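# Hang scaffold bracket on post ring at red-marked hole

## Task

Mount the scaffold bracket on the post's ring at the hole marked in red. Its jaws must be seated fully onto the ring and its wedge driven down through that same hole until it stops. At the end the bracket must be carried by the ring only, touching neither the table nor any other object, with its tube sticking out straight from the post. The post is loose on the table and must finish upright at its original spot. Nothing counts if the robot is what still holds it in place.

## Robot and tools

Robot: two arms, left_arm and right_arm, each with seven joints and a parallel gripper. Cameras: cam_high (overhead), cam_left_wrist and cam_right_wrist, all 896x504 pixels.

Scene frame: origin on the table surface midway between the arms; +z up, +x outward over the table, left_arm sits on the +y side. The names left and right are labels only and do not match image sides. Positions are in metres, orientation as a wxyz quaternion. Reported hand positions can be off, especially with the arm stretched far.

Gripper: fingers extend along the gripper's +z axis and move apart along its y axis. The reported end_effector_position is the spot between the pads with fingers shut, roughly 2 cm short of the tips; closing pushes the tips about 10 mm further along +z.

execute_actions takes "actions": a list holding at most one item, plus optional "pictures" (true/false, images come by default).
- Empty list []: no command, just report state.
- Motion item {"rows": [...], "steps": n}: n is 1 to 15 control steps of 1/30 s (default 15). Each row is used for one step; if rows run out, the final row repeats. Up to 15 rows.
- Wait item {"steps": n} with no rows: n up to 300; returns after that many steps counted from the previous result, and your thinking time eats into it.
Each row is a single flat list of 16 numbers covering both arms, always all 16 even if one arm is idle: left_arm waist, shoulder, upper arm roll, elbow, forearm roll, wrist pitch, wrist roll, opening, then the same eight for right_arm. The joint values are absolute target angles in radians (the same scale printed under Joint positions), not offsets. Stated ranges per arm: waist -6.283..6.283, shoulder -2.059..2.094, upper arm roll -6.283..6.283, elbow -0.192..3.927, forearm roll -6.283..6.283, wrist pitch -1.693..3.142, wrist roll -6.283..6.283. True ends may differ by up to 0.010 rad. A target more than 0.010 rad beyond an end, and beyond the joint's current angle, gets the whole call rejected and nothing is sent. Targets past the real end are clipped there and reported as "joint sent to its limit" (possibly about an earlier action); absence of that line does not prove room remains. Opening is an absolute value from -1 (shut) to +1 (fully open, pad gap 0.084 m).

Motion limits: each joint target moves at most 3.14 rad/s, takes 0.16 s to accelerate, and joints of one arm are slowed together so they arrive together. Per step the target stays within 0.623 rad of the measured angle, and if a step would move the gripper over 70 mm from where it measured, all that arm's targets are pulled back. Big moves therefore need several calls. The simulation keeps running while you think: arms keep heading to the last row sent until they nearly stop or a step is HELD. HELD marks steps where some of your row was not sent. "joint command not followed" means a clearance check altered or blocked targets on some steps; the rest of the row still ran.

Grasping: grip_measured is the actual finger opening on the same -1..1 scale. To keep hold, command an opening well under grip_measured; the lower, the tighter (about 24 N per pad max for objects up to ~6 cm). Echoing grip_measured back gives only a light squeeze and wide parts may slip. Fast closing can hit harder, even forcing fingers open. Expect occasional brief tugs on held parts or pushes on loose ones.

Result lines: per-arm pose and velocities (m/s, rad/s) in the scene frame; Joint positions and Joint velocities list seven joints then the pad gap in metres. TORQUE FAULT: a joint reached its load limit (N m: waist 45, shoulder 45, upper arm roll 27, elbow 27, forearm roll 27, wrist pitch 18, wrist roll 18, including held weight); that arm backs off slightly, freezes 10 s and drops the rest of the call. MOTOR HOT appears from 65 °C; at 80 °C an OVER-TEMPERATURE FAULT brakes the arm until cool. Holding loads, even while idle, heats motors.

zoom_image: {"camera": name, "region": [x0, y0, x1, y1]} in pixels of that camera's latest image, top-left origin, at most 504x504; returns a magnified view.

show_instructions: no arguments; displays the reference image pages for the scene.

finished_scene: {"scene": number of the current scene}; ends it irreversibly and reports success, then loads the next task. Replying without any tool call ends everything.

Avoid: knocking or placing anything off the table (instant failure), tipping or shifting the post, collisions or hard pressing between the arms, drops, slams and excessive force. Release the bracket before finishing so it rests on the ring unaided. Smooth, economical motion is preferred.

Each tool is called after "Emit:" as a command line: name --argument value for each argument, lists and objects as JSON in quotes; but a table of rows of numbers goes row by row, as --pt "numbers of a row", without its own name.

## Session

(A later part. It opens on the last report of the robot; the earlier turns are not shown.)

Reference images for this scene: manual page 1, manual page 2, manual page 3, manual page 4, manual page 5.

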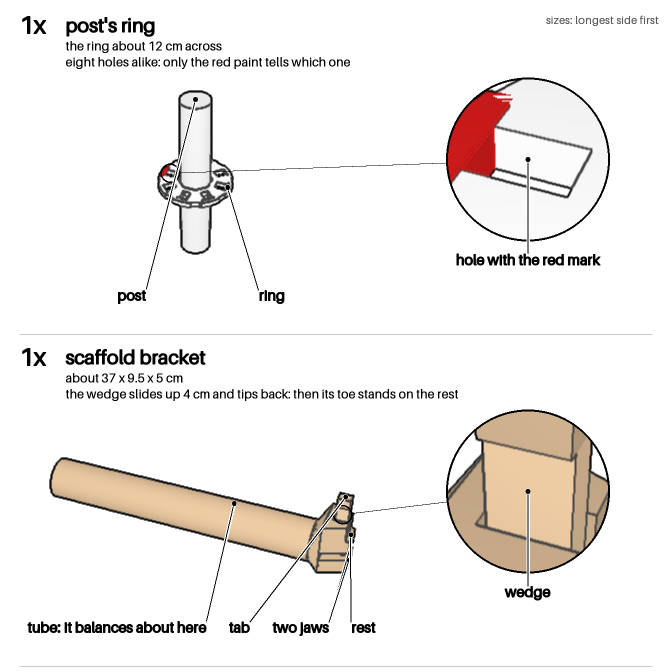

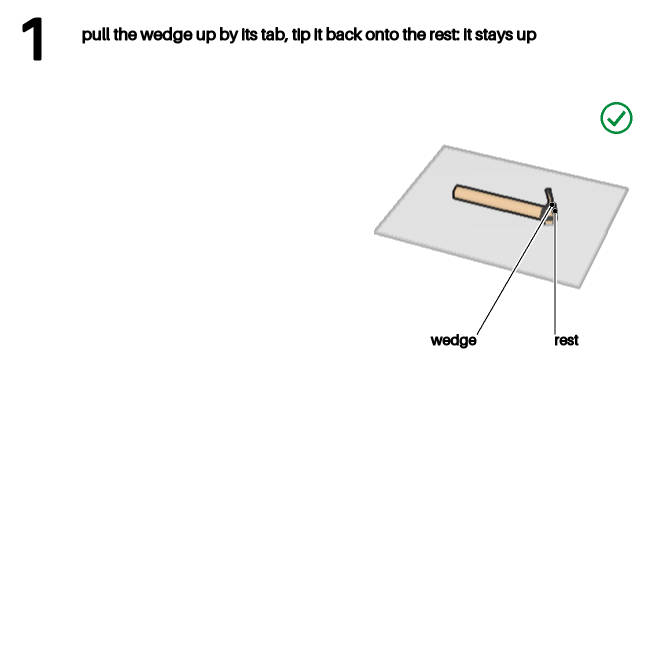

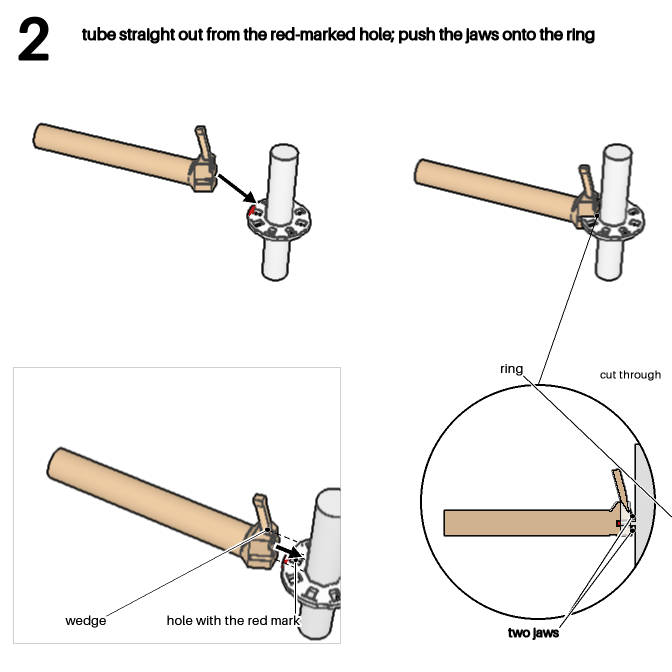

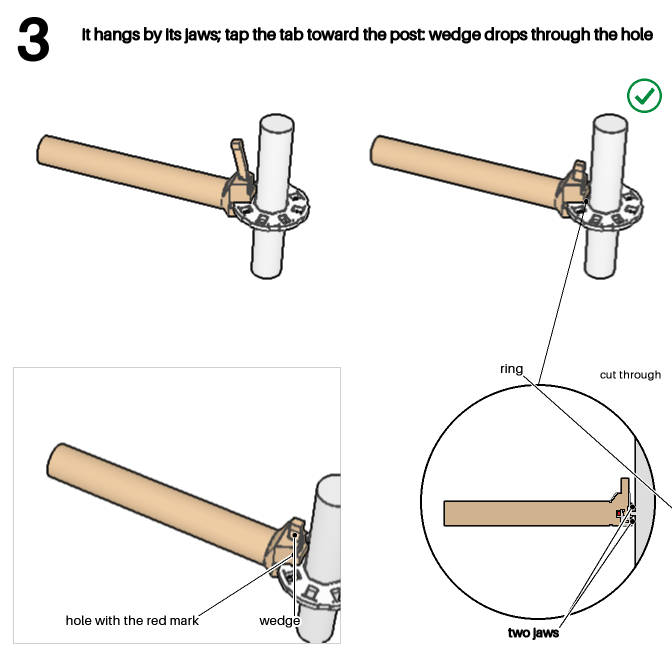

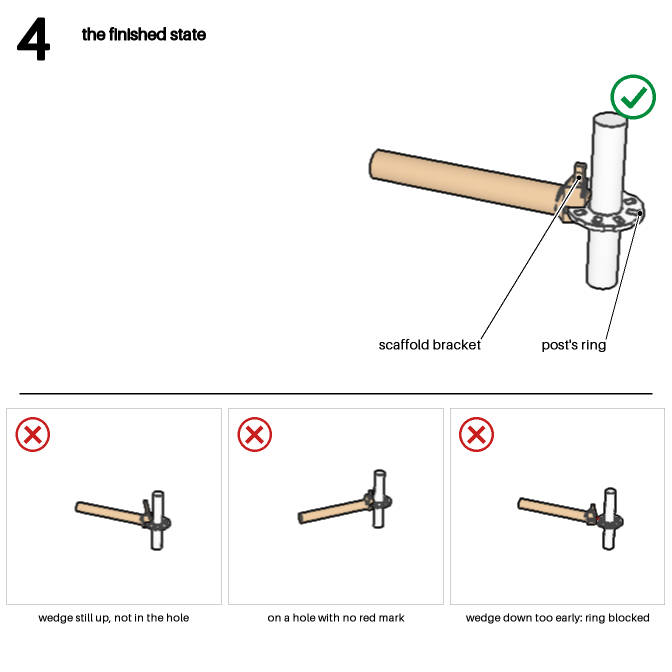

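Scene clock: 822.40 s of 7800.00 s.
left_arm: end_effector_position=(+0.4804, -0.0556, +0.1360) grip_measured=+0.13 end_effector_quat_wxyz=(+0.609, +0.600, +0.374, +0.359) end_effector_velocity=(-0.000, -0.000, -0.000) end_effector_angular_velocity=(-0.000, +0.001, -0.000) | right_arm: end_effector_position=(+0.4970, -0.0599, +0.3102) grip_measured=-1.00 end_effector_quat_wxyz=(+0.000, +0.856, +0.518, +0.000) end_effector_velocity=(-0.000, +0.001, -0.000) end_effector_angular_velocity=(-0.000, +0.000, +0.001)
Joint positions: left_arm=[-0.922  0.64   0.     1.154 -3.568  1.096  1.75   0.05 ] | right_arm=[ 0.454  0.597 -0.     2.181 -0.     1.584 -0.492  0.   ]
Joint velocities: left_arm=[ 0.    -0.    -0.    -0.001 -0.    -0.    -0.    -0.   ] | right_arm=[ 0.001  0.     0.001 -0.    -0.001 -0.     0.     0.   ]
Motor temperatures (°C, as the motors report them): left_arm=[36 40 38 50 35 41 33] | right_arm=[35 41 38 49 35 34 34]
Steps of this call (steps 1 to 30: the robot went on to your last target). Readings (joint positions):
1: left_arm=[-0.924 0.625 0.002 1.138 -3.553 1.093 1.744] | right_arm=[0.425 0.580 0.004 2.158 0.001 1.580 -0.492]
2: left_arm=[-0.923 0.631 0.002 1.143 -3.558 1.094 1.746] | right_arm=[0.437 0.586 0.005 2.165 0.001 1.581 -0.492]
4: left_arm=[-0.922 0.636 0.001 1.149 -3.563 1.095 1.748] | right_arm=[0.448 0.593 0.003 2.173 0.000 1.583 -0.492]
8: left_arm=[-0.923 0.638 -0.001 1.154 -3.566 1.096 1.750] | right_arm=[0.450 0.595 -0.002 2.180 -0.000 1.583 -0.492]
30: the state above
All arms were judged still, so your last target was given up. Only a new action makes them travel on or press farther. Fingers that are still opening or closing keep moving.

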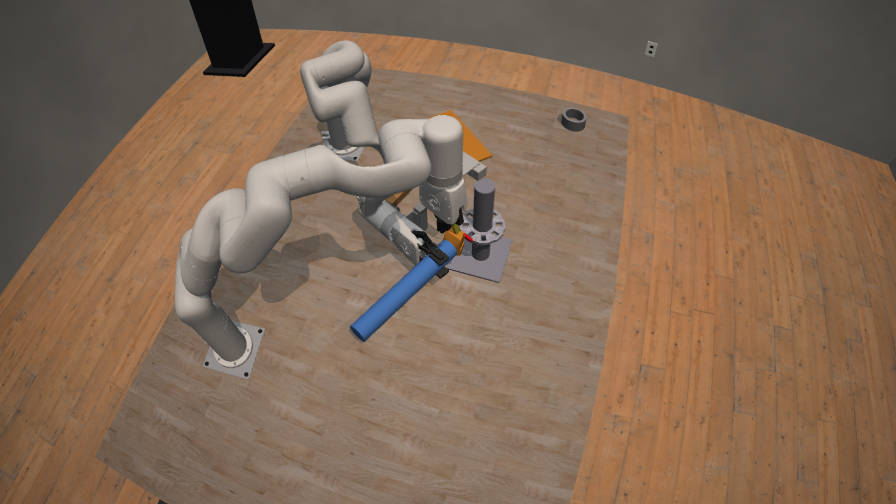

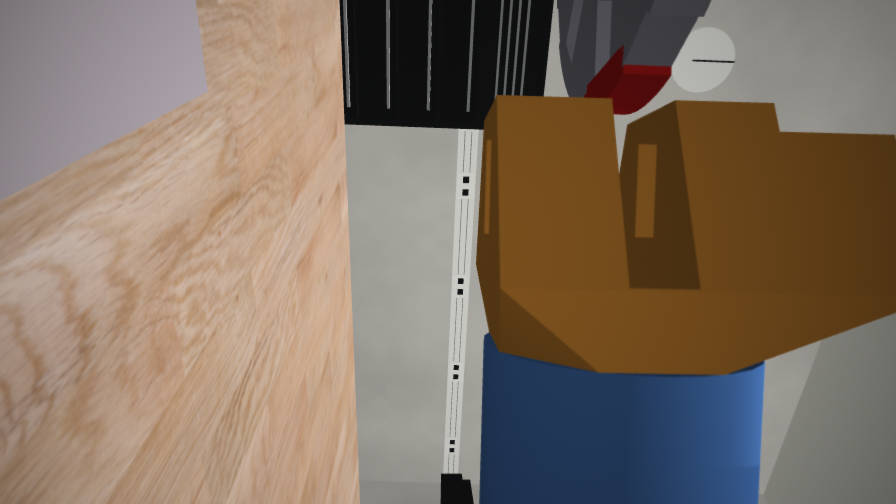

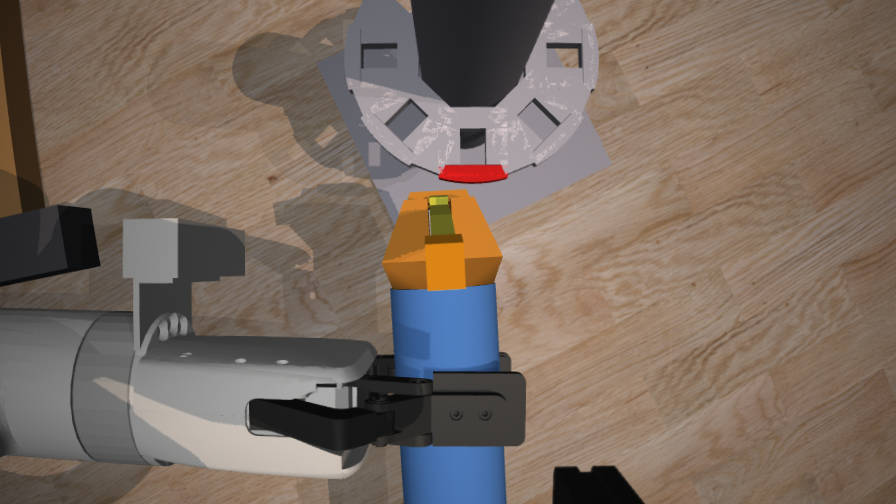

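Emit:
execute_actions --actions '[{"rows": [[-0.9212,0.6406,0,1.1554,-3.5657,1.0947,1.7498,-1,0.4537,0.5984,0,2.1828,0,1.5844,-0.4928,-1],[-0.9194,0.6412,0,1.1580,-3.5600,1.0918,1.7477,-1,0.4522,0.6018,0,2.1882,0,1.5865,-0.4943,-1],[-0.9167,0.6421,0,1.1621,-3.5510,1.0872,1.7445,-1,0.4499,0.6070,0,2.1967,0,1.5897,-0.4966,-1],[-0.9132,0.6433,0,1.1673,-3.5397,1.0815,1.7404,-1,0.4469,0.6135,0,2.2073,0,1.5938,-0.4996,-1],[-0.9093,0.6446,0,1.1730,-3.5271,1.0751,1.7359,-1,0.4437,0.6208,0,2.2191,0,1.5984,-0.5029,-1],[-0.9054,0.6458,0,1.1787,-3.5144,1.0686,1.7314,-1,0.4404,0.6280,0,2.2309,0,1.6029,-0.5061,-1],[-0.9020,0.6470,0,1.1839,-3.5031,1.0629,1.7273,-1,0.4374,0.6345,0,2.2415,0,1.6070,-0.5091,-1],[-0.8992,0.6479,0,1.1880,-3.4941,1.0583,1.7241,-1,0.4351,0.6397,0,2.2500,0,1.6102,-0.5114,-1],[-0.8974,0.6485,0,1.1906,-3.4884,1.0554,1.7220,-1,0.4336,0.6431,0,2.2554,0,1.6123,-0.5129,-1],[-0.8968,0.6487,0,1.1915,-3.4864,1.0544,1.7213,-1,0.4331,0.6442,0,2.2572,0,1.6130,-0.5134,-1]], "steps": 15}]' --pictures false

Emit:
execute_actions --actions '[{"steps": 20}]'

Scene clock: 920.07 s of 7800.00 s.
left_arm: end_effector_position=(+0.4894, -0.0633, +0.1411) grip_measured=+0.13 end_effector_quat_wxyz=(+0.618, +0.609, +0.359, +0.344) end_effector_velocity=(-0.005, -0.006, -0.008) end_effector_angular_velocity=(+0.012, +0.019, -0.035) | right_arm: end_effector_position=(+0.5100, -0.0670, +0.3098) grip_measured=-1.00 end_effector_quat_wxyz=(+0.000, +0.856, +0.518, -0.000) end_effector_velocity=(+0.001, +0.005, +0.006) end_effector_angular_velocity=(+0.010, -0.005, +0.017)
Joint positions: left_arm=[-0.897  0.648  0.001  1.19  -3.49   1.056  1.723  0.05 ] | right_arm=[ 0.434  0.643 -0.     2.254 -0.     1.612 -0.513  0.   ]
Joint velocities: left_arm=[ 0.007  0.009 -0.008  0.006  0.036 -0.024 -0.013  0.   ] | right_arm=[-0.001  0.014  0.008  0.038  0.001  0.014 -0.012  0.   ]
Motor temperatures (°C, as the motors report them): left_arm=[36 41 38 50 35 41 33] | right_arm=[35 41 38 49 35 34 34]
Steps of this call (steps 1 to 90: nothing new was sent; then 94.17 s passed at rest; steps 91 to 105: all 15 steps of this action). Readings (joint positions):
91: left_arm=[-0.922 0.640 0.000 1.155 -3.568 1.096 1.750] | right_arm=[0.454 0.597 0.000 2.181 0.000 1.584 -0.492]
92: left_arm=[-0.922 0.640 -0.000 1.155 -3.567 1.095 1.750] | right_arm=[0.454 0.598 0.000 2.182 0.000 1.584 -0.492]
94: left_arm=[-0.920 0.641 -0.000 1.157 -3.562 1.092 1.748] | right_arm=[0.453 0.601 0.000 2.187 0.000 1.586 -0.494]
98: left_arm=[-0.910 0.645 -0.000 1.172 -3.529 1.076 1.737] | right_arm=[0.444 0.620 0.000 2.218 0.000 1.598 -0.502]
105: the state above

Scene clock: 920.73 s of 7800.00 s.
left_arm: end_effector_position=(+0.4888, -0.0643, +0.1407) grip_measured=+0.13 end_effector_quat_wxyz=(+0.619, +0.610, +0.358, +0.342) end_effector_velocity=(+0.001, +0.001, +0.001) end_effector_angular_velocity=(-0.001, -0.002, +0.001) | right_arm: end_effector_position=(+0.5103, -0.0670, +0.3101) grip_measured=-1.00 end_effector_quat_wxyz=(-0.000, +0.855, +0.518, +0.000) end_effector_velocity=(+0.000, -0.000, +0.000) end_effector_angular_velocity=(+0.000, -0.001, +0.000)
Joint positions: left_arm=[-0.897  0.649 -0.     1.191 -3.486  1.054  1.721  0.05 ] | right_arm=[ 0.433  0.644  0.     2.257  0.     1.613 -0.513  0.   ]
Joint velocities: left_arm=[ 0.001 -0.     0.001  0.001  0.     0.001  0.     0.   ] | right_arm=[-0. -0. -0. -0. -0. -0. -0.  0.]
Motor temperatures (°C, as the motors report them): left_arm=[36 41 38 50 35 41 33] | right_arm=[35 41 38 49 35 34 34]
Steps of this call (steps 1 to 15: the robot went on to your last target; steps 16 to 20: nothing new was sent). Readings (joint positions):
1: left_arm=[-0.897 0.648 0.001 1.191 -3.489 1.056 1.722] | right_arm=[0.434 0.643 -0.000 2.255 -0.000 1.612 -0.513]
2: left_arm=[-0.897 0.649 0.000 1.191 -3.488 1.055 1.722] | right_arm=[0.434 0.643 0.000 2.256 0.000 1.612 -0.513]
4: left_arm=[-0.897 0.649 -0.000 1.191 -3.487 1.055 1.722] | right_arm=[0.434 0.644 0.000 2.257 0.000 1.613 -0.513]
8: left_arm=[-0.897 0.649 -0.000 1.191 -3.487 1.054 1.721] | right_arm=[0.433 0.644 0.000 2.257 0.000 1.613 -0.513]
20: the state above
All arms were judged still, so your last target was given up. Only a new action makes them travel on or press farther. Fingers that are still opening or closing keep moving.

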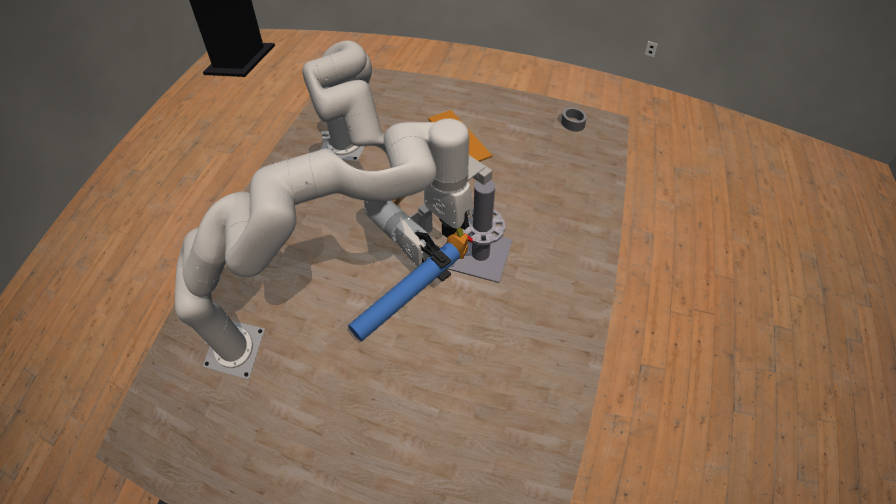

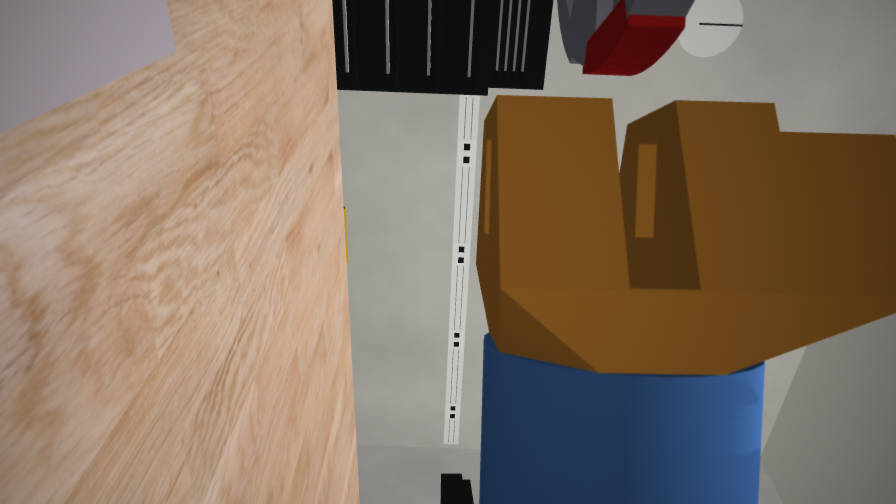

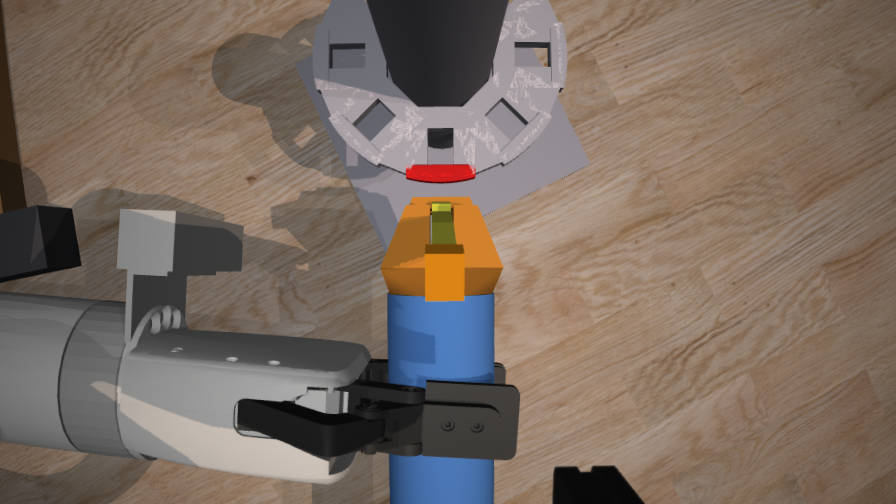

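Emit:
zoom_image --camera "cam_right_wrist" --region '[340, 100, 540, 300]'

Emit:
zoom_image --camera "cam_left_wrist" --region '[540, 0, 740, 200]'

Region (340, 100, 540, 300) of cam_right_wrist's 896x504 image, scaled by 2.520, with more detail than that image has.

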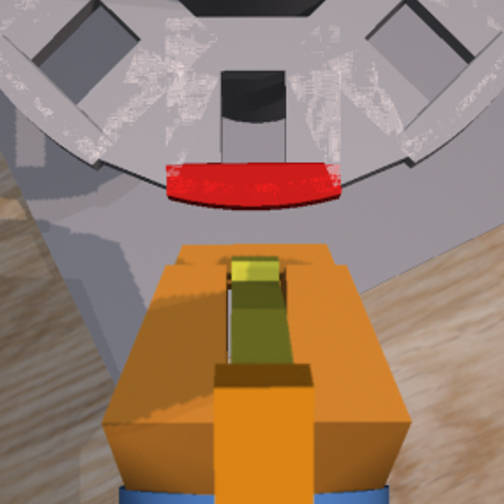

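Region (540, 0, 740, 200) of cam_left_wrist's 896x504 image, scaled by 2.520, with more detail than that image has.

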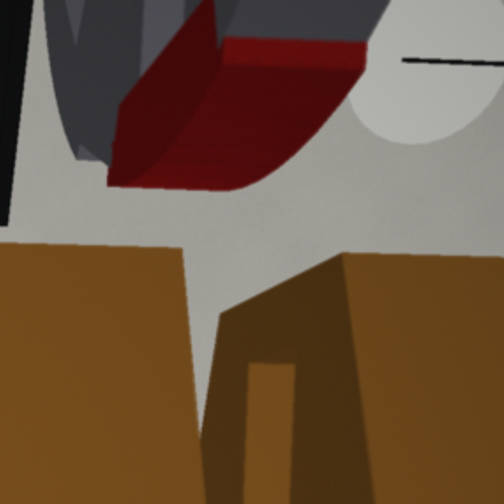

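Emit:
execute_actions --actions '[{"rows": [[-0.8968,0.6468,0,1.1911,-3.4867,1.0530,1.7219,-1,0.4331,0.6442,0,2.2572,0,1.6130,-0.5134,-1],[-0.8959,0.6464,0,1.1904,-3.4856,1.0531,1.7213,-1,0.4331,0.6442,0,2.2572,0,1.6130,-0.5134,-1],[-0.8940,0.6456,0,1.1890,-3.4834,1.0534,1.7200,-1,0.4331,0.6442,0,2.2572,0,1.6130,-0.5134,-1],[-0.8922,0.6449,0,1.1876,-3.4812,1.0536,1.7187,-1,0.4331,0.6442,0,2.2572,0,1.6130,-0.5134,-1],[-0.8904,0.6441,0,1.1862,-3.4790,1.0539,1.7175,-1,0.4331,0.6442,0,2.2572,0,1.6130,-0.5134,-1],[-0.8885,0.6433,0,1.1849,-3.4768,1.0542,1.7162,-1,0.4331,0.6442,0,2.2572,0,1.6130,-0.5134,-1],[-0.8867,0.6426,0,1.1835,-3.4746,1.0544,1.7149,-1,0.4331,0.6442,0,2.2572,0,1.6130,-0.5134,-1],[-0.8848,0.6418,0,1.1822,-3.4724,1.0547,1.7137,-1,0.4331,0.6442,0,2.2572,0,1.6130,-0.5134,-1]], "steps": 15}]' --pictures false

Emit:
execute_actions --actions '[{"steps": 20}]'

Emit:
zoom_image --camera "cam_left_wrist" --region '[540, 0, 740, 200]'

Scene clock: 1024.23 s of 7800.00 s.
left_arm: end_effector_position=(+0.4923, -0.0581, +0.1415) grip_measured=+0.13 end_effector_quat_wxyz=(+0.618, +0.610, +0.358, +0.343) end_effector_velocity=(-0.007, -0.008, +0.001) end_effector_angular_velocity=(-0.006, +0.004, -0.018) | right_arm: end_effector_position=(+0.5103, -0.0670, +0.3101) grip_measured=-1.00 end_effector_quat_wxyz=(+0.000, +0.856, +0.518, -0.000) end_effector_velocity=(-0.000, +0.000, +0.001) end_effector_angular_velocity=(-0.000, -0.001, +0.000)
Joint positions: left_arm=[-0.885  0.642  0.001  1.182 -3.473  1.055  1.714  0.05 ] | right_arm=[ 0.433  0.644  0.     2.257 -0.     1.613 -0.513  0.   ]
Joint velocities: left_arm=[-0.003 -0.002 -0.012 -0.002  0.006  0.    -0.003 -0.   ] | right_arm=[ 0.    -0.001 -0.     0.    -0.     0.    -0.     0.   ]
Motor temperatures (°C, as the motors report them): left_arm=[36 41 38 51 35 42 33] | right_arm=[35 42 38 49 35 34 34]
Steps of this call (steps 1 to 90: nothing new was sent; then 100.00 s passed at rest; steps 91 to 105: all 15 steps of this action). Readings (joint positions):
91: left_arm=[-0.897 0.649 -0.000 1.191 -3.486 1.054 1.721] | right_arm=[0.433 0.644 -0.000 2.257 0.000 1.613 -0.513]
92: left_arm=[-0.897 0.648 0.000 1.191 -3.486 1.054 1.721] | right_arm=[0.433 0.644 -0.000 2.257 -0.000 1.613 -0.513]
94: left_arm=[-0.896 0.647 -0.000 1.190 -3.485 1.054 1.721] | right_arm=[0.433 0.644 -0.000 2.257 -0.000 1.613 -0.513]
98: left_arm=[-0.891 0.644 -0.000 1.186 -3.479 1.054 1.717] | right_arm=[0.433 0.644 0.000 2.257 0.000 1.613 -0.513]
105: the state above

Scene clock: 1024.90 s of 7800.00 s.
left_arm: end_effector_position=(+0.4918, -0.0585, +0.1415) grip_measured=+0.13 end_effector_quat_wxyz=(+0.619, +0.610, +0.358, +0.342) end_effector_velocity=(+0.002, +0.002, +0.000) end_effector_angular_velocity=(+0.000, -0.001, +0.003) | right_arm: end_effector_position=(+0.5103, -0.0670, +0.3101) grip_measured=-1.00 end_effector_quat_wxyz=(+0.000, +0.856, +0.518, +0.000) end_effector_velocity=(-0.000, +0.000, +0.001) end_effector_angular_velocity=(-0.000, -0.001, +0.002)
Joint positions: left_arm=[-0.885  0.642 -0.     1.182 -3.472  1.055  1.714  0.05 ] | right_arm=[ 0.433  0.644 -0.     2.257  0.     1.613 -0.513  0.   ]
Joint velocities: left_arm=[ 0.002  0.     0.002  0.     0.     0.    -0.001 -0.   ] | right_arm=[ 0.002 -0.001 -0.001 -0.    -0.    -0.    -0.001  0.   ]
Motor temperatures (°C, as the motors report them): left_arm=[36 41 38 51 35 42 33] | right_arm=[35 42 38 49 35 34 34]
Steps of this call (steps 1 to 15: the robot went on to your last target; steps 16 to 20: nothing new was sent). Readings (joint positions):
1: left_arm=[-0.885 0.642 0.000 1.182 -3.473 1.055 1.714] | right_arm=[0.433 0.644 -0.000 2.257 -0.000 1.613 -0.513]
2: left_arm=[-0.885 0.642 -0.000 1.182 -3.473 1.055 1.714] | right_arm=[0.433 0.644 -0.000 2.257 -0.000 1.613 -0.513]
4: left_arm=[-0.885 0.642 -0.001 1.182 -3.472 1.055 1.714] | right_arm=[0.433 0.644 -0.000 2.257 -0.000 1.613 -0.513]
8: left_arm=[-0.885 0.642 -0.000 1.182 -3.472 1.055 1.714] | right_arm=[0.433 0.644 0.000 2.257 0.000 1.613 -0.513]
20: the state above
All arms were judged still, so your last target was given up. Only a new action makes them travel on or press farther. Fingers that are still opening or closing keep moving.

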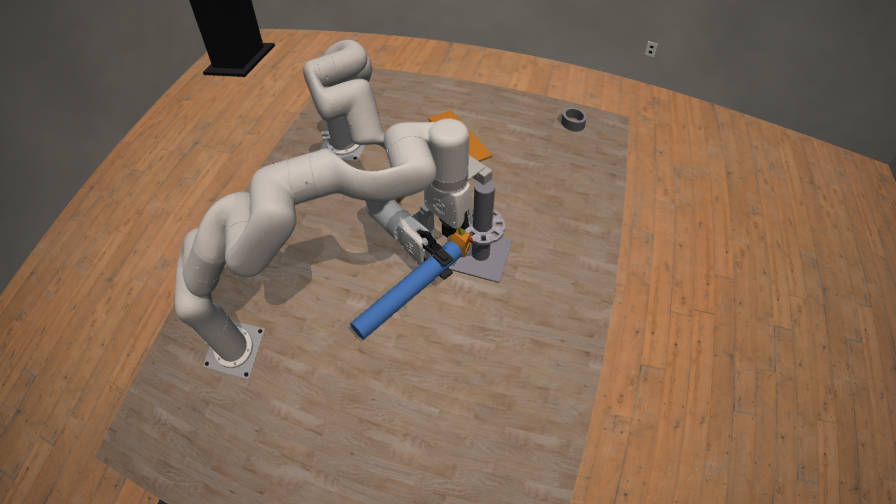

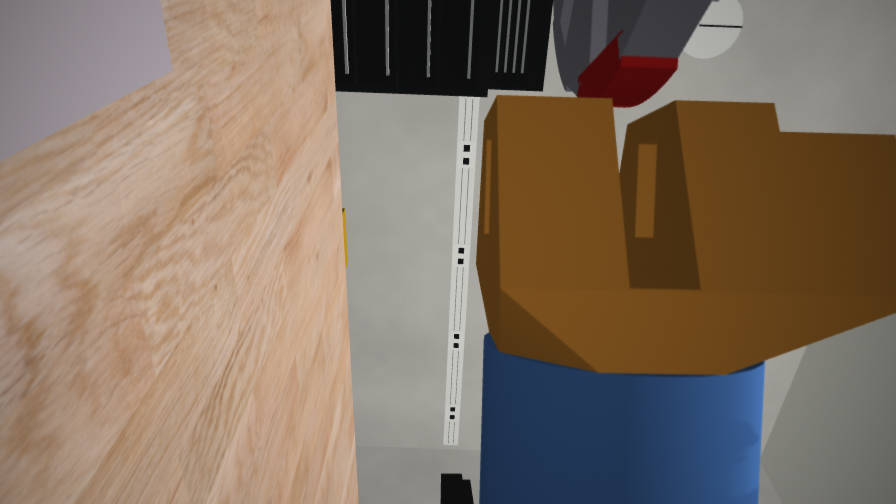

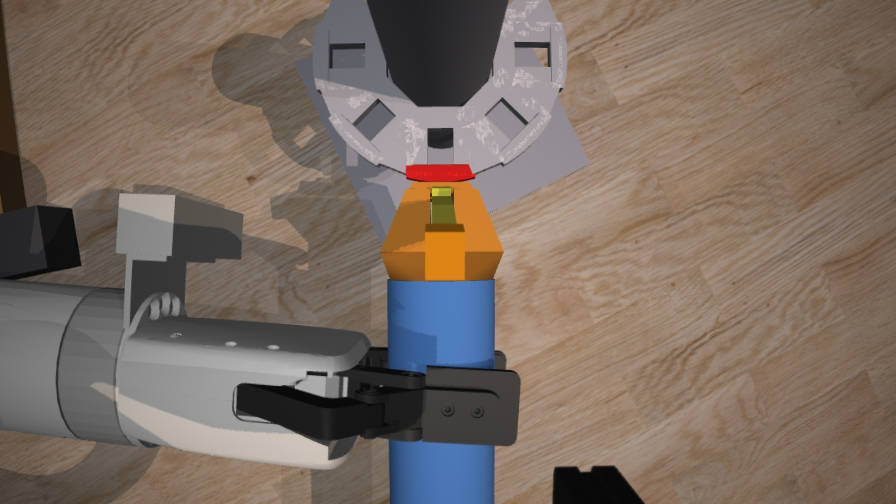

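Region (540, 0, 740, 200) of cam_left_wrist's 896x504 image, scaled by 2.520, with more detail than that image has.

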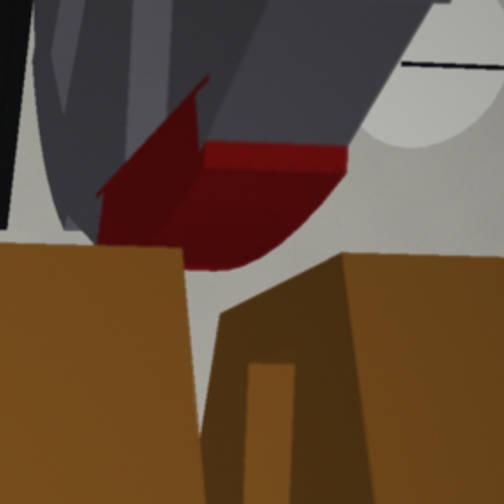

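Emit:
execute_actions --actions '[{"rows": [[-0.8839,0.6415,0,1.1815,-3.4713,1.0548,1.7130,-1,0.4331,0.6442,0,2.2572,0,1.6130,-0.5134,-1],[-0.8830,0.6411,0,1.1808,-3.4702,1.0549,1.7124,-1,0.4331,0.6442,0,2.2572,0,1.6130,-0.5134,-1],[-0.8821,0.6407,0,1.1801,-3.4691,1.0551,1.7118,-1,0.4331,0.6442,0,2.2572,0,1.6130,-0.5134,-1],[-0.8811,0.6403,0,1.1794,-3.4680,1.0552,1.7111,-1,0.4331,0.6442,0,2.2572,0,1.6130,-0.5134,-1],[-0.8802,0.6400,0,1.1788,-3.4669,1.0553,1.7105,-1,0.4331,0.6442,0,2.2572,0,1.6130,-0.5134,-1],[-0.8792,0.6396,0,1.1781,-3.4658,1.0554,1.7099,-1,0.4331,0.6442,0,2.2572,0,1.6130,-0.5134,-1],[-0.8783,0.6392,0,1.1775,-3.4647,1.0556,1.7093,-1,0.4331,0.6442,0,2.2572,0,1.6130,-0.5134,-1],[-0.8774,0.6388,0,1.1768,-3.4636,1.0557,1.7086,-1,0.4331,0.6442,0,2.2572,0,1.6130,-0.5134,-1],[-0.8765,0.6385,0,1.1762,-3.4625,1.0558,1.7080,-1,0.4331,0.6442,0,2.2572,0,1.6130,-0.5134,-1],[-0.8755,0.6381,0,1.1755,-3.4614,1.0559,1.7074,-1,0.4331,0.6442,0,2.2572,0,1.6130,-0.5134,-1],[-0.8746,0.6378,0,1.1748,-3.4603,1.0561,1.7068,-1,0.4331,0.6442,0,2.2572,0,1.6130,-0.5134,-1],[-0.8737,0.6374,0,1.1741,-3.4592,1.0562,1.7061,-1,0.4331,0.6442,0,2.2572,0,1.6130,-0.5134,-1],[-0.8728,0.6371,0,1.1735,-3.4581,1.0563,1.7055,-1,0.4331,0.6442,0,2.2572,0,1.6130,-0.5134,-1],[-0.8718,0.6367,0,1.1728,-3.4570,1.0564,1.7049,-1,0.4331,0.6442,0,2.2572,0,1.6130,-0.5134,-1],[-0.8709,0.6363,0,1.1722,-3.4559,1.0566,1.7043,-1,0.4331,0.6442,0,2.2572,0,1.6130,-0.5134,-1]], "steps": 15}]' --pictures false

Emit:
execute_actions --actions '[{"steps": 20}]'

Emit:
zoom_image --camera "cam_left_wrist" --region '[540, 40, 740, 240]'

Scene clock: 1065.67 s of 7800.00 s.
left_arm: end_effector_position=(+0.4946, -0.0532, +0.1415) grip_measured=+0.13 end_effector_quat_wxyz=(+0.619, +0.610, +0.358, +0.343) end_effector_velocity=(+0.006, +0.012, +0.000) end_effector_angular_velocity=(-0.003, +0.001, -0.002) | right_arm: end_effector_position=(+0.5103, -0.0670, +0.3101) grip_measured=-1.00 end_effector_quat_wxyz=(+0.000, +0.856, +0.518, +0.000) end_effector_velocity=(-0.000, +0.000, +0.001) end_effector_angular_velocity=(+0.002, -0.001, +0.000)
Joint positions: left_arm=[-0.874  0.637  0.     1.174 -3.459  1.056  1.706  0.05 ] | right_arm=[ 0.433  0.644  0.     2.257  0.     1.613 -0.513  0.   ]
Joint velocities: left_arm=[ 0.027 -0.011 -0.003 -0.018  0.032  0.003 -0.019  0.   ] | right_arm=[ 0.001 -0.002 -0.     0.     0.001  0.     0.     0.   ]
Motor temperatures (°C, as the motors report them): left_arm=[36 42 38 51 35 42 33] | right_arm=[35 42 38 50 35 34 34]
Steps of this call (steps 1 to 90: nothing new was sent; then 37.27 s passed at rest; steps 91 to 105: all 15 steps of this action). Readings (joint positions):
91: left_arm=[-0.885 0.642 -0.000 1.182 -3.472 1.055 1.714] | right_arm=[0.433 0.644 0.000 2.257 0.000 1.613 -0.513]
92: left_arm=[-0.885 0.642 -0.000 1.182 -3.472 1.055 1.713] | right_arm=[0.433 0.644 -0.000 2.257 0.000 1.613 -0.513]
94: left_arm=[-0.884 0.641 -0.000 1.181 -3.471 1.055 1.713] | right_arm=[0.433 0.644 -0.000 2.257 -0.000 1.613 -0.513]
98: left_arm=[-0.880 0.640 -0.000 1.179 -3.467 1.055 1.711] | right_arm=[0.433 0.644 -0.000 2.257 0.000 1.613 -0.513]
105: the state above

Scene clock: 1066.33 s of 7800.00 s.
left_arm: end_effector_position=(+0.4953, -0.0518, +0.1415) grip_measured=+0.13 end_effector_quat_wxyz=(+0.619, +0.610, +0.358, +0.343) end_effector_velocity=(-0.000, +0.000, -0.000) end_effector_angular_velocity=(+0.000, +0.000, +0.000) | right_arm: end_effector_position=(+0.5103, -0.0670, +0.3101) grip_measured=-1.00 end_effector_quat_wxyz=(+0.000, +0.856, +0.518, +0.000) end_effector_velocity=(+0.001, -0.001, -0.000) end_effector_angular_velocity=(-0.000, +0.000, -0.001)
Joint positions: left_arm=[-0.871  0.636  0.     1.172 -3.456  1.057  1.704  0.05 ] | right_arm=[ 0.433  0.644  0.     2.257 -0.     1.613 -0.513  0.   ]
Joint velocities: left_arm=[-0. -0.  0. -0. -0. -0.  0. -0.] | right_arm=[-0.001  0.001  0.     0.    -0.    -0.    -0.001  0.   ]
Motor temperatures (°C, as the motors report them): left_arm=[36 42 38 51 35 42 33] | right_arm=[35 42 38 50 35 34 34]
Steps of this call (steps 1 to 15: the robot went on to your last target; steps 16 to 20: nothing new was sent). Readings (joint positions):
1: left_arm=[-0.873 0.637 0.000 1.174 -3.458 1.056 1.706] | right_arm=[0.433 0.644 -0.000 2.257 0.000 1.613 -0.513]
2: left_arm=[-0.872 0.637 0.000 1.173 -3.458 1.056 1.705] | right_arm=[0.433 0.644 0.000 2.257 0.000 1.613 -0.513]
4: left_arm=[-0.871 0.637 0.000 1.173 -3.457 1.056 1.705] | right_arm=[0.433 0.644 -0.000 2.257 -0.000 1.613 -0.513]
8: left_arm=[-0.871 0.636 0.000 1.172 -3.456 1.057 1.704] | right_arm=[0.433 0.644 0.000 2.257 -0.000 1.613 -0.513]
20: the state above
All arms were judged still, so your last target was given up. Only a new action makes them travel on or press farther. Fingers that are still opening or closing keep moving.

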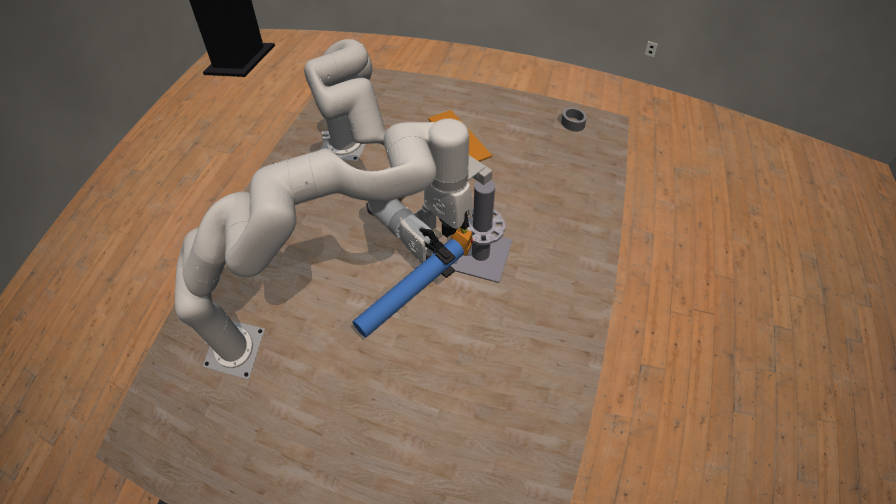

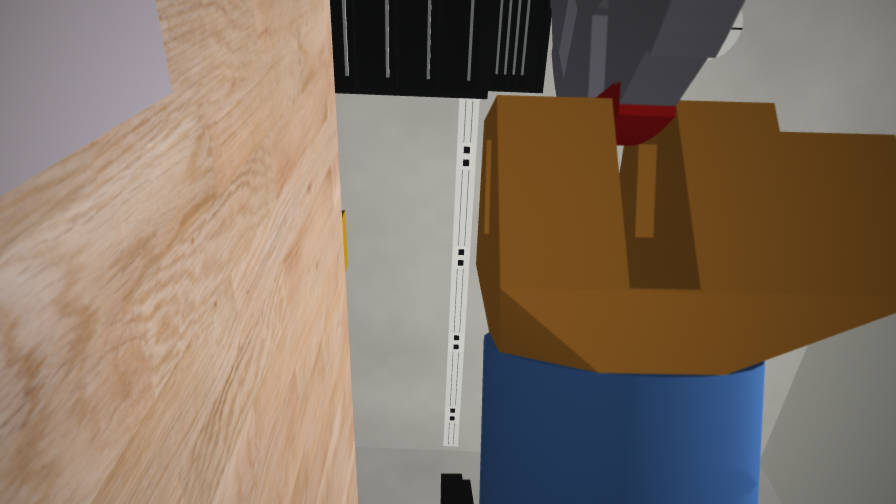

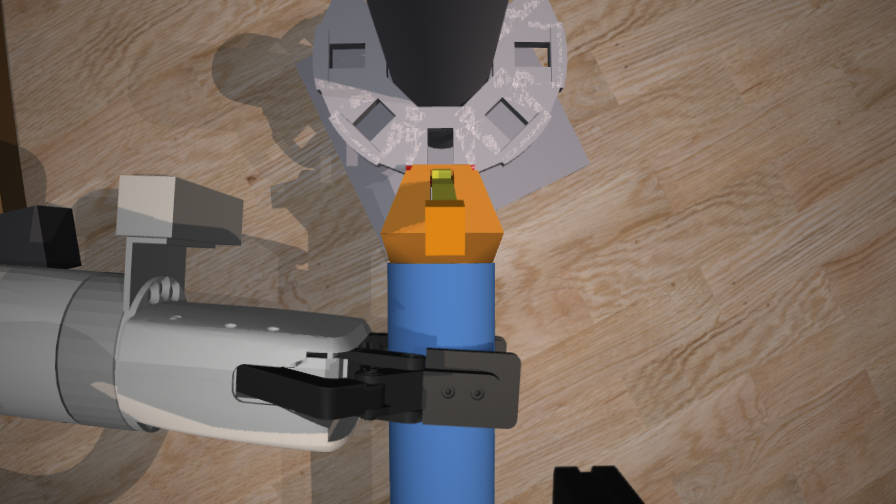

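Region (540, 40, 740, 240) of cam_left_wrist's 896x504 image, scaled by 2.520, with more detail than that image has.

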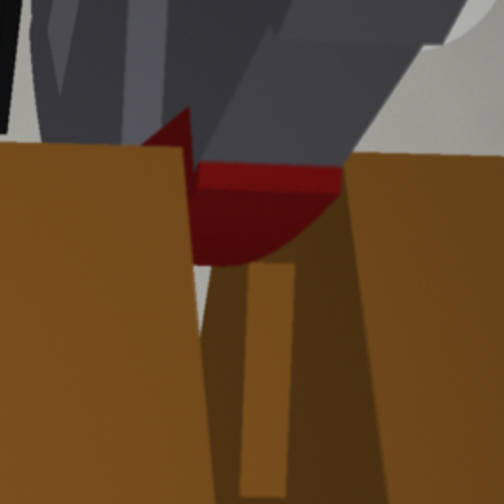

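Emit:
execute_actions --actions '[{"rows": [[-0.8700,0.6362,0,1.1716,-3.4548,1.0569,1.7037,-1,0.4331,0.6442,0,2.2572,0,1.6130,-0.5134,-1],[-0.8685,0.6358,0,1.1707,-3.4530,1.0572,1.7027,-1,0.4331,0.6442,0,2.2572,0,1.6130,-0.5134,-1],[-0.8671,0.6354,0,1.1698,-3.4514,1.0575,1.7018,-1,0.4331,0.6442,0,2.2572,0,1.6130,-0.5134,-1],[-0.8652,0.6347,0,1.1685,-3.4492,1.0577,1.7005,-1,0.4331,0.6442,0,2.2572,0,1.6130,-0.5134,-1],[-0.8634,0.6340,0,1.1672,-3.4470,1.0580,1.6993,-1,0.4331,0.6442,0,2.2572,0,1.6130,-0.5134,-1],[-0.8615,0.6333,0,1.1660,-3.4447,1.0583,1.6980,-1,0.4331,0.6442,0,2.2572,0,1.6130,-0.5134,-1],[-0.8596,0.6326,0,1.1647,-3.4425,1.0585,1.6968,-1,0.4331,0.6442,0,2.2572,0,1.6130,-0.5134,-1],[-0.8577,0.6319,0,1.1635,-3.4403,1.0588,1.6956,-1,0.4331,0.6442,0,2.2572,0,1.6130,-0.5134,-1],[-0.8558,0.6312,0,1.1622,-3.4380,1.0590,1.6943,-1,0.4331,0.6442,0,2.2572,0,1.6130,-0.5134,-1],[-0.8539,0.6305,0,1.1610,-3.4358,1.0592,1.6931,-1,0.4331,0.6442,0,2.2572,0,1.6130,-0.5134,-1],[-0.8520,0.6299,0,1.1598,-3.4335,1.0595,1.6919,-1,0.4331,0.6442,0,2.2572,0,1.6130,-0.5134,-1],[-0.8501,0.6292,0,1.1585,-3.4313,1.0597,1.6906,-1,0.4331,0.6442,0,2.2572,0,1.6130,-0.5134,-1],[-0.8482,0.6285,0,1.1573,-3.4290,1.0600,1.6894,-1,0.4331,0.6442,0,2.2572,0,1.6130,-0.5134,-1],[-0.8463,0.6279,0,1.1561,-3.4268,1.0602,1.6882,-1,0.4331,0.6442,0,2.2572,0,1.6130,-0.5134,-1],[-0.8444,0.6272,0,1.1549,-3.4245,1.0605,1.6869,-1,0.4331,0.6442,0,2.2572,0,1.6130,-0.5134,-1]], "steps": 15}]' --pictures false

Emit:
execute_actions --actions '[{"steps": 20}]'

Emit:
zoom_image --camera "cam_left_wrist" --region '[540, 80, 780, 320]'

Scene clock: 1118.83 s of 7800.00 s.
left_arm: end_effector_position=(+0.5005, -0.0420, +0.1413) grip_measured=+0.13 end_effector_quat_wxyz=(+0.618, +0.610, +0.358, +0.343) end_effector_velocity=(+0.011, +0.023, -0.000) end_effector_angular_velocity=(-0.002, +0.002, -0.005) | right_arm: end_effector_position=(+0.5103, -0.0670, +0.3101) grip_measured=-1.00 end_effector_quat_wxyz=(+0.000, +0.856, +0.518, -0.000) end_effector_velocity=(-0.000, +0.000, +0.000) end_effector_angular_velocity=(+0.001, +0.000, -0.000)
Joint positions: left_arm=[-0.85   0.629  0.     1.159 -3.432  1.06   1.691  0.05 ] | right_arm=[ 0.433  0.644  0.     2.257 -0.     1.613 -0.513  0.   ]
Joint velocities: left_arm=[ 0.055 -0.02  -0.005 -0.036  0.067  0.007 -0.037  0.   ] | right_arm=[ 0.    -0.    -0.001 -0.     0.001  0.     0.     0.   ]
Motor temperatures (°C, as the motors report them): left_arm=[36 42 38 51 35 42 33] | right_arm=[35 42 38 50 35 34 34]
Steps of this call (steps 1 to 90: nothing new was sent; then 49.00 s passed at rest; steps 91 to 105: all 15 steps of this action). Readings (joint positions):
91: left_arm=[-0.871 0.636 -0.000 1.172 -3.456 1.057 1.704] | right_arm=[0.433 0.644 0.000 2.257 0.000 1.613 -0.513]
92: left_arm=[-0.871 0.636 -0.000 1.172 -3.456 1.057 1.704] | right_arm=[0.433 0.644 0.000 2.257 -0.000 1.613 -0.513]
94: left_arm=[-0.869 0.636 -0.000 1.171 -3.454 1.057 1.703] | right_arm=[0.433 0.644 -0.000 2.257 0.000 1.613 -0.513]
98: left_arm=[-0.864 0.634 -0.000 1.167 -3.447 1.058 1.699] | right_arm=[0.433 0.644 -0.000 2.257 0.000 1.613 -0.513]
105: the state above

Scene clock: 1119.50 s of 7800.00 s.
left_arm: end_effector_position=(+0.5019, -0.0393, +0.1413) grip_measured=+0.13 end_effector_quat_wxyz=(+0.619, +0.610, +0.358, +0.343) end_effector_velocity=(-0.001, -0.000, -0.001) end_effector_angular_velocity=(+0.000, +0.002, -0.001) | right_arm: end_effector_position=(+0.5103, -0.0670, +0.3101) grip_measured=-1.00 end_effector_quat_wxyz=(+0.000, +0.856, +0.518, +0.000) end_effector_velocity=(-0.000, +0.000, +0.000) end_effector_angular_velocity=(-0.000, -0.000, +0.001)
Joint positions: left_arm=[-0.844  0.627  0.     1.155 -3.425  1.061  1.687  0.05 ] | right_arm=[ 0.433  0.644  0.     2.257 -0.     1.613 -0.513  0.   ]
Joint velocities: left_arm=[ 0.001 -0.    -0.002 -0.002  0.     0.    -0.    -0.   ] | right_arm=[ 0.001 -0.     0.    -0.    -0.    -0.    -0.     0.   ]
Motor temperatures (°C, as the motors report them): left_arm=[36 42 38 51 35 42 33] | right_arm=[35 42 38 50 35 34 34]
Steps of this call (steps 1 to 15: the robot went on to your last target; steps 16 to 20: nothing new was sent). Readings (joint positions):
1: left_arm=[-0.849 0.629 0.000 1.158 -3.430 1.060 1.690] | right_arm=[0.433 0.644 0.000 2.257 0.000 1.613 -0.513]
2: left_arm=[-0.847 0.628 0.000 1.157 -3.428 1.060 1.689] | right_arm=[0.433 0.644 -0.000 2.257 -0.000 1.613 -0.513]
4: left_arm=[-0.845 0.628 0.000 1.156 -3.426 1.060 1.688] | right_arm=[0.433 0.644 -0.000 2.257 -0.000 1.613 -0.513]
8: left_arm=[-0.845 0.627 0.000 1.155 -3.425 1.060 1.687] | right_arm=[0.433 0.644 -0.000 2.257 -0.000 1.613 -0.513]
20: the state above
All arms were judged still, so your last target was given up. Only a new action makes them travel on or press farther. Fingers that are still opening or closing keep moving.

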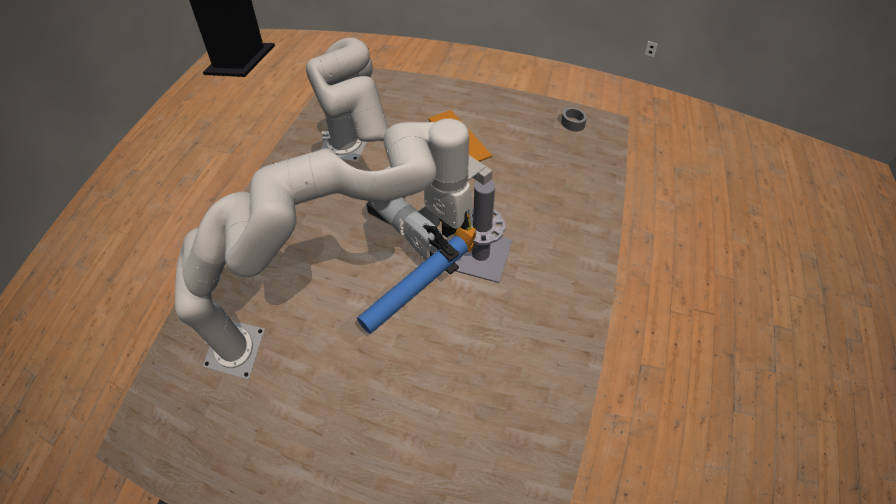

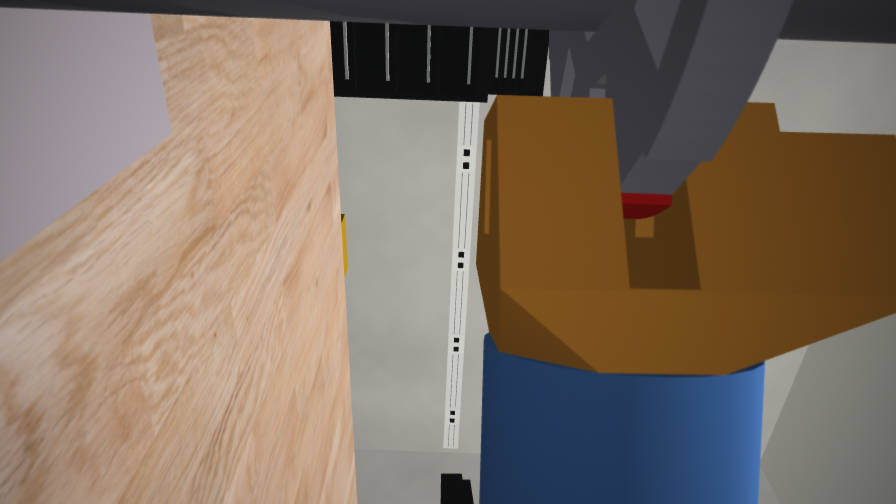

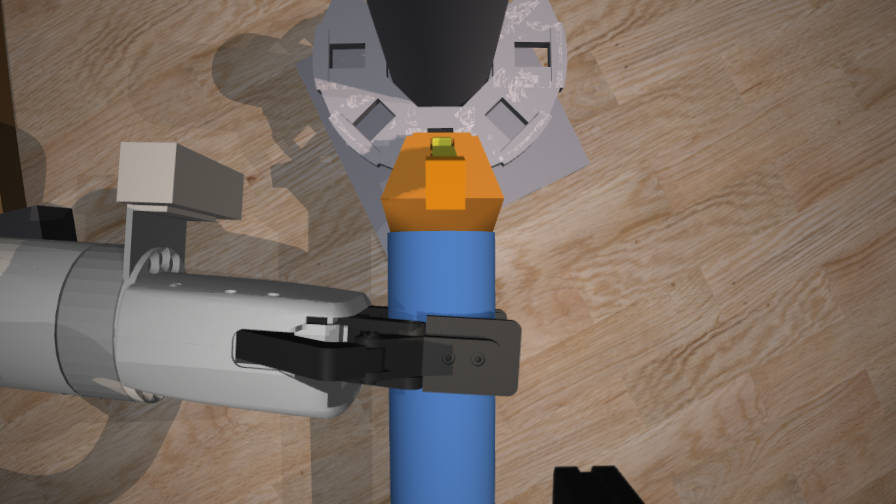

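Region (540, 80, 780, 320) of cam_left_wrist's 896x504 image, scaled by 2.100, with more detail than that image has.

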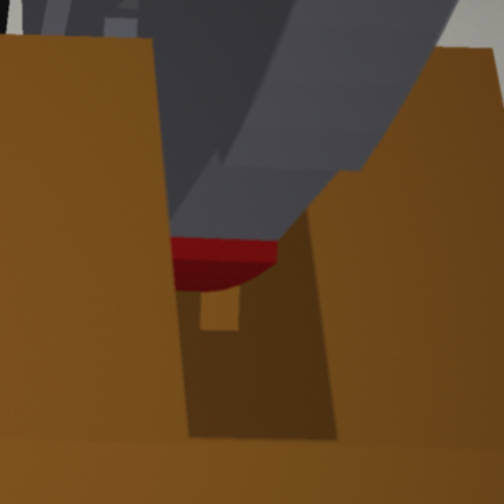

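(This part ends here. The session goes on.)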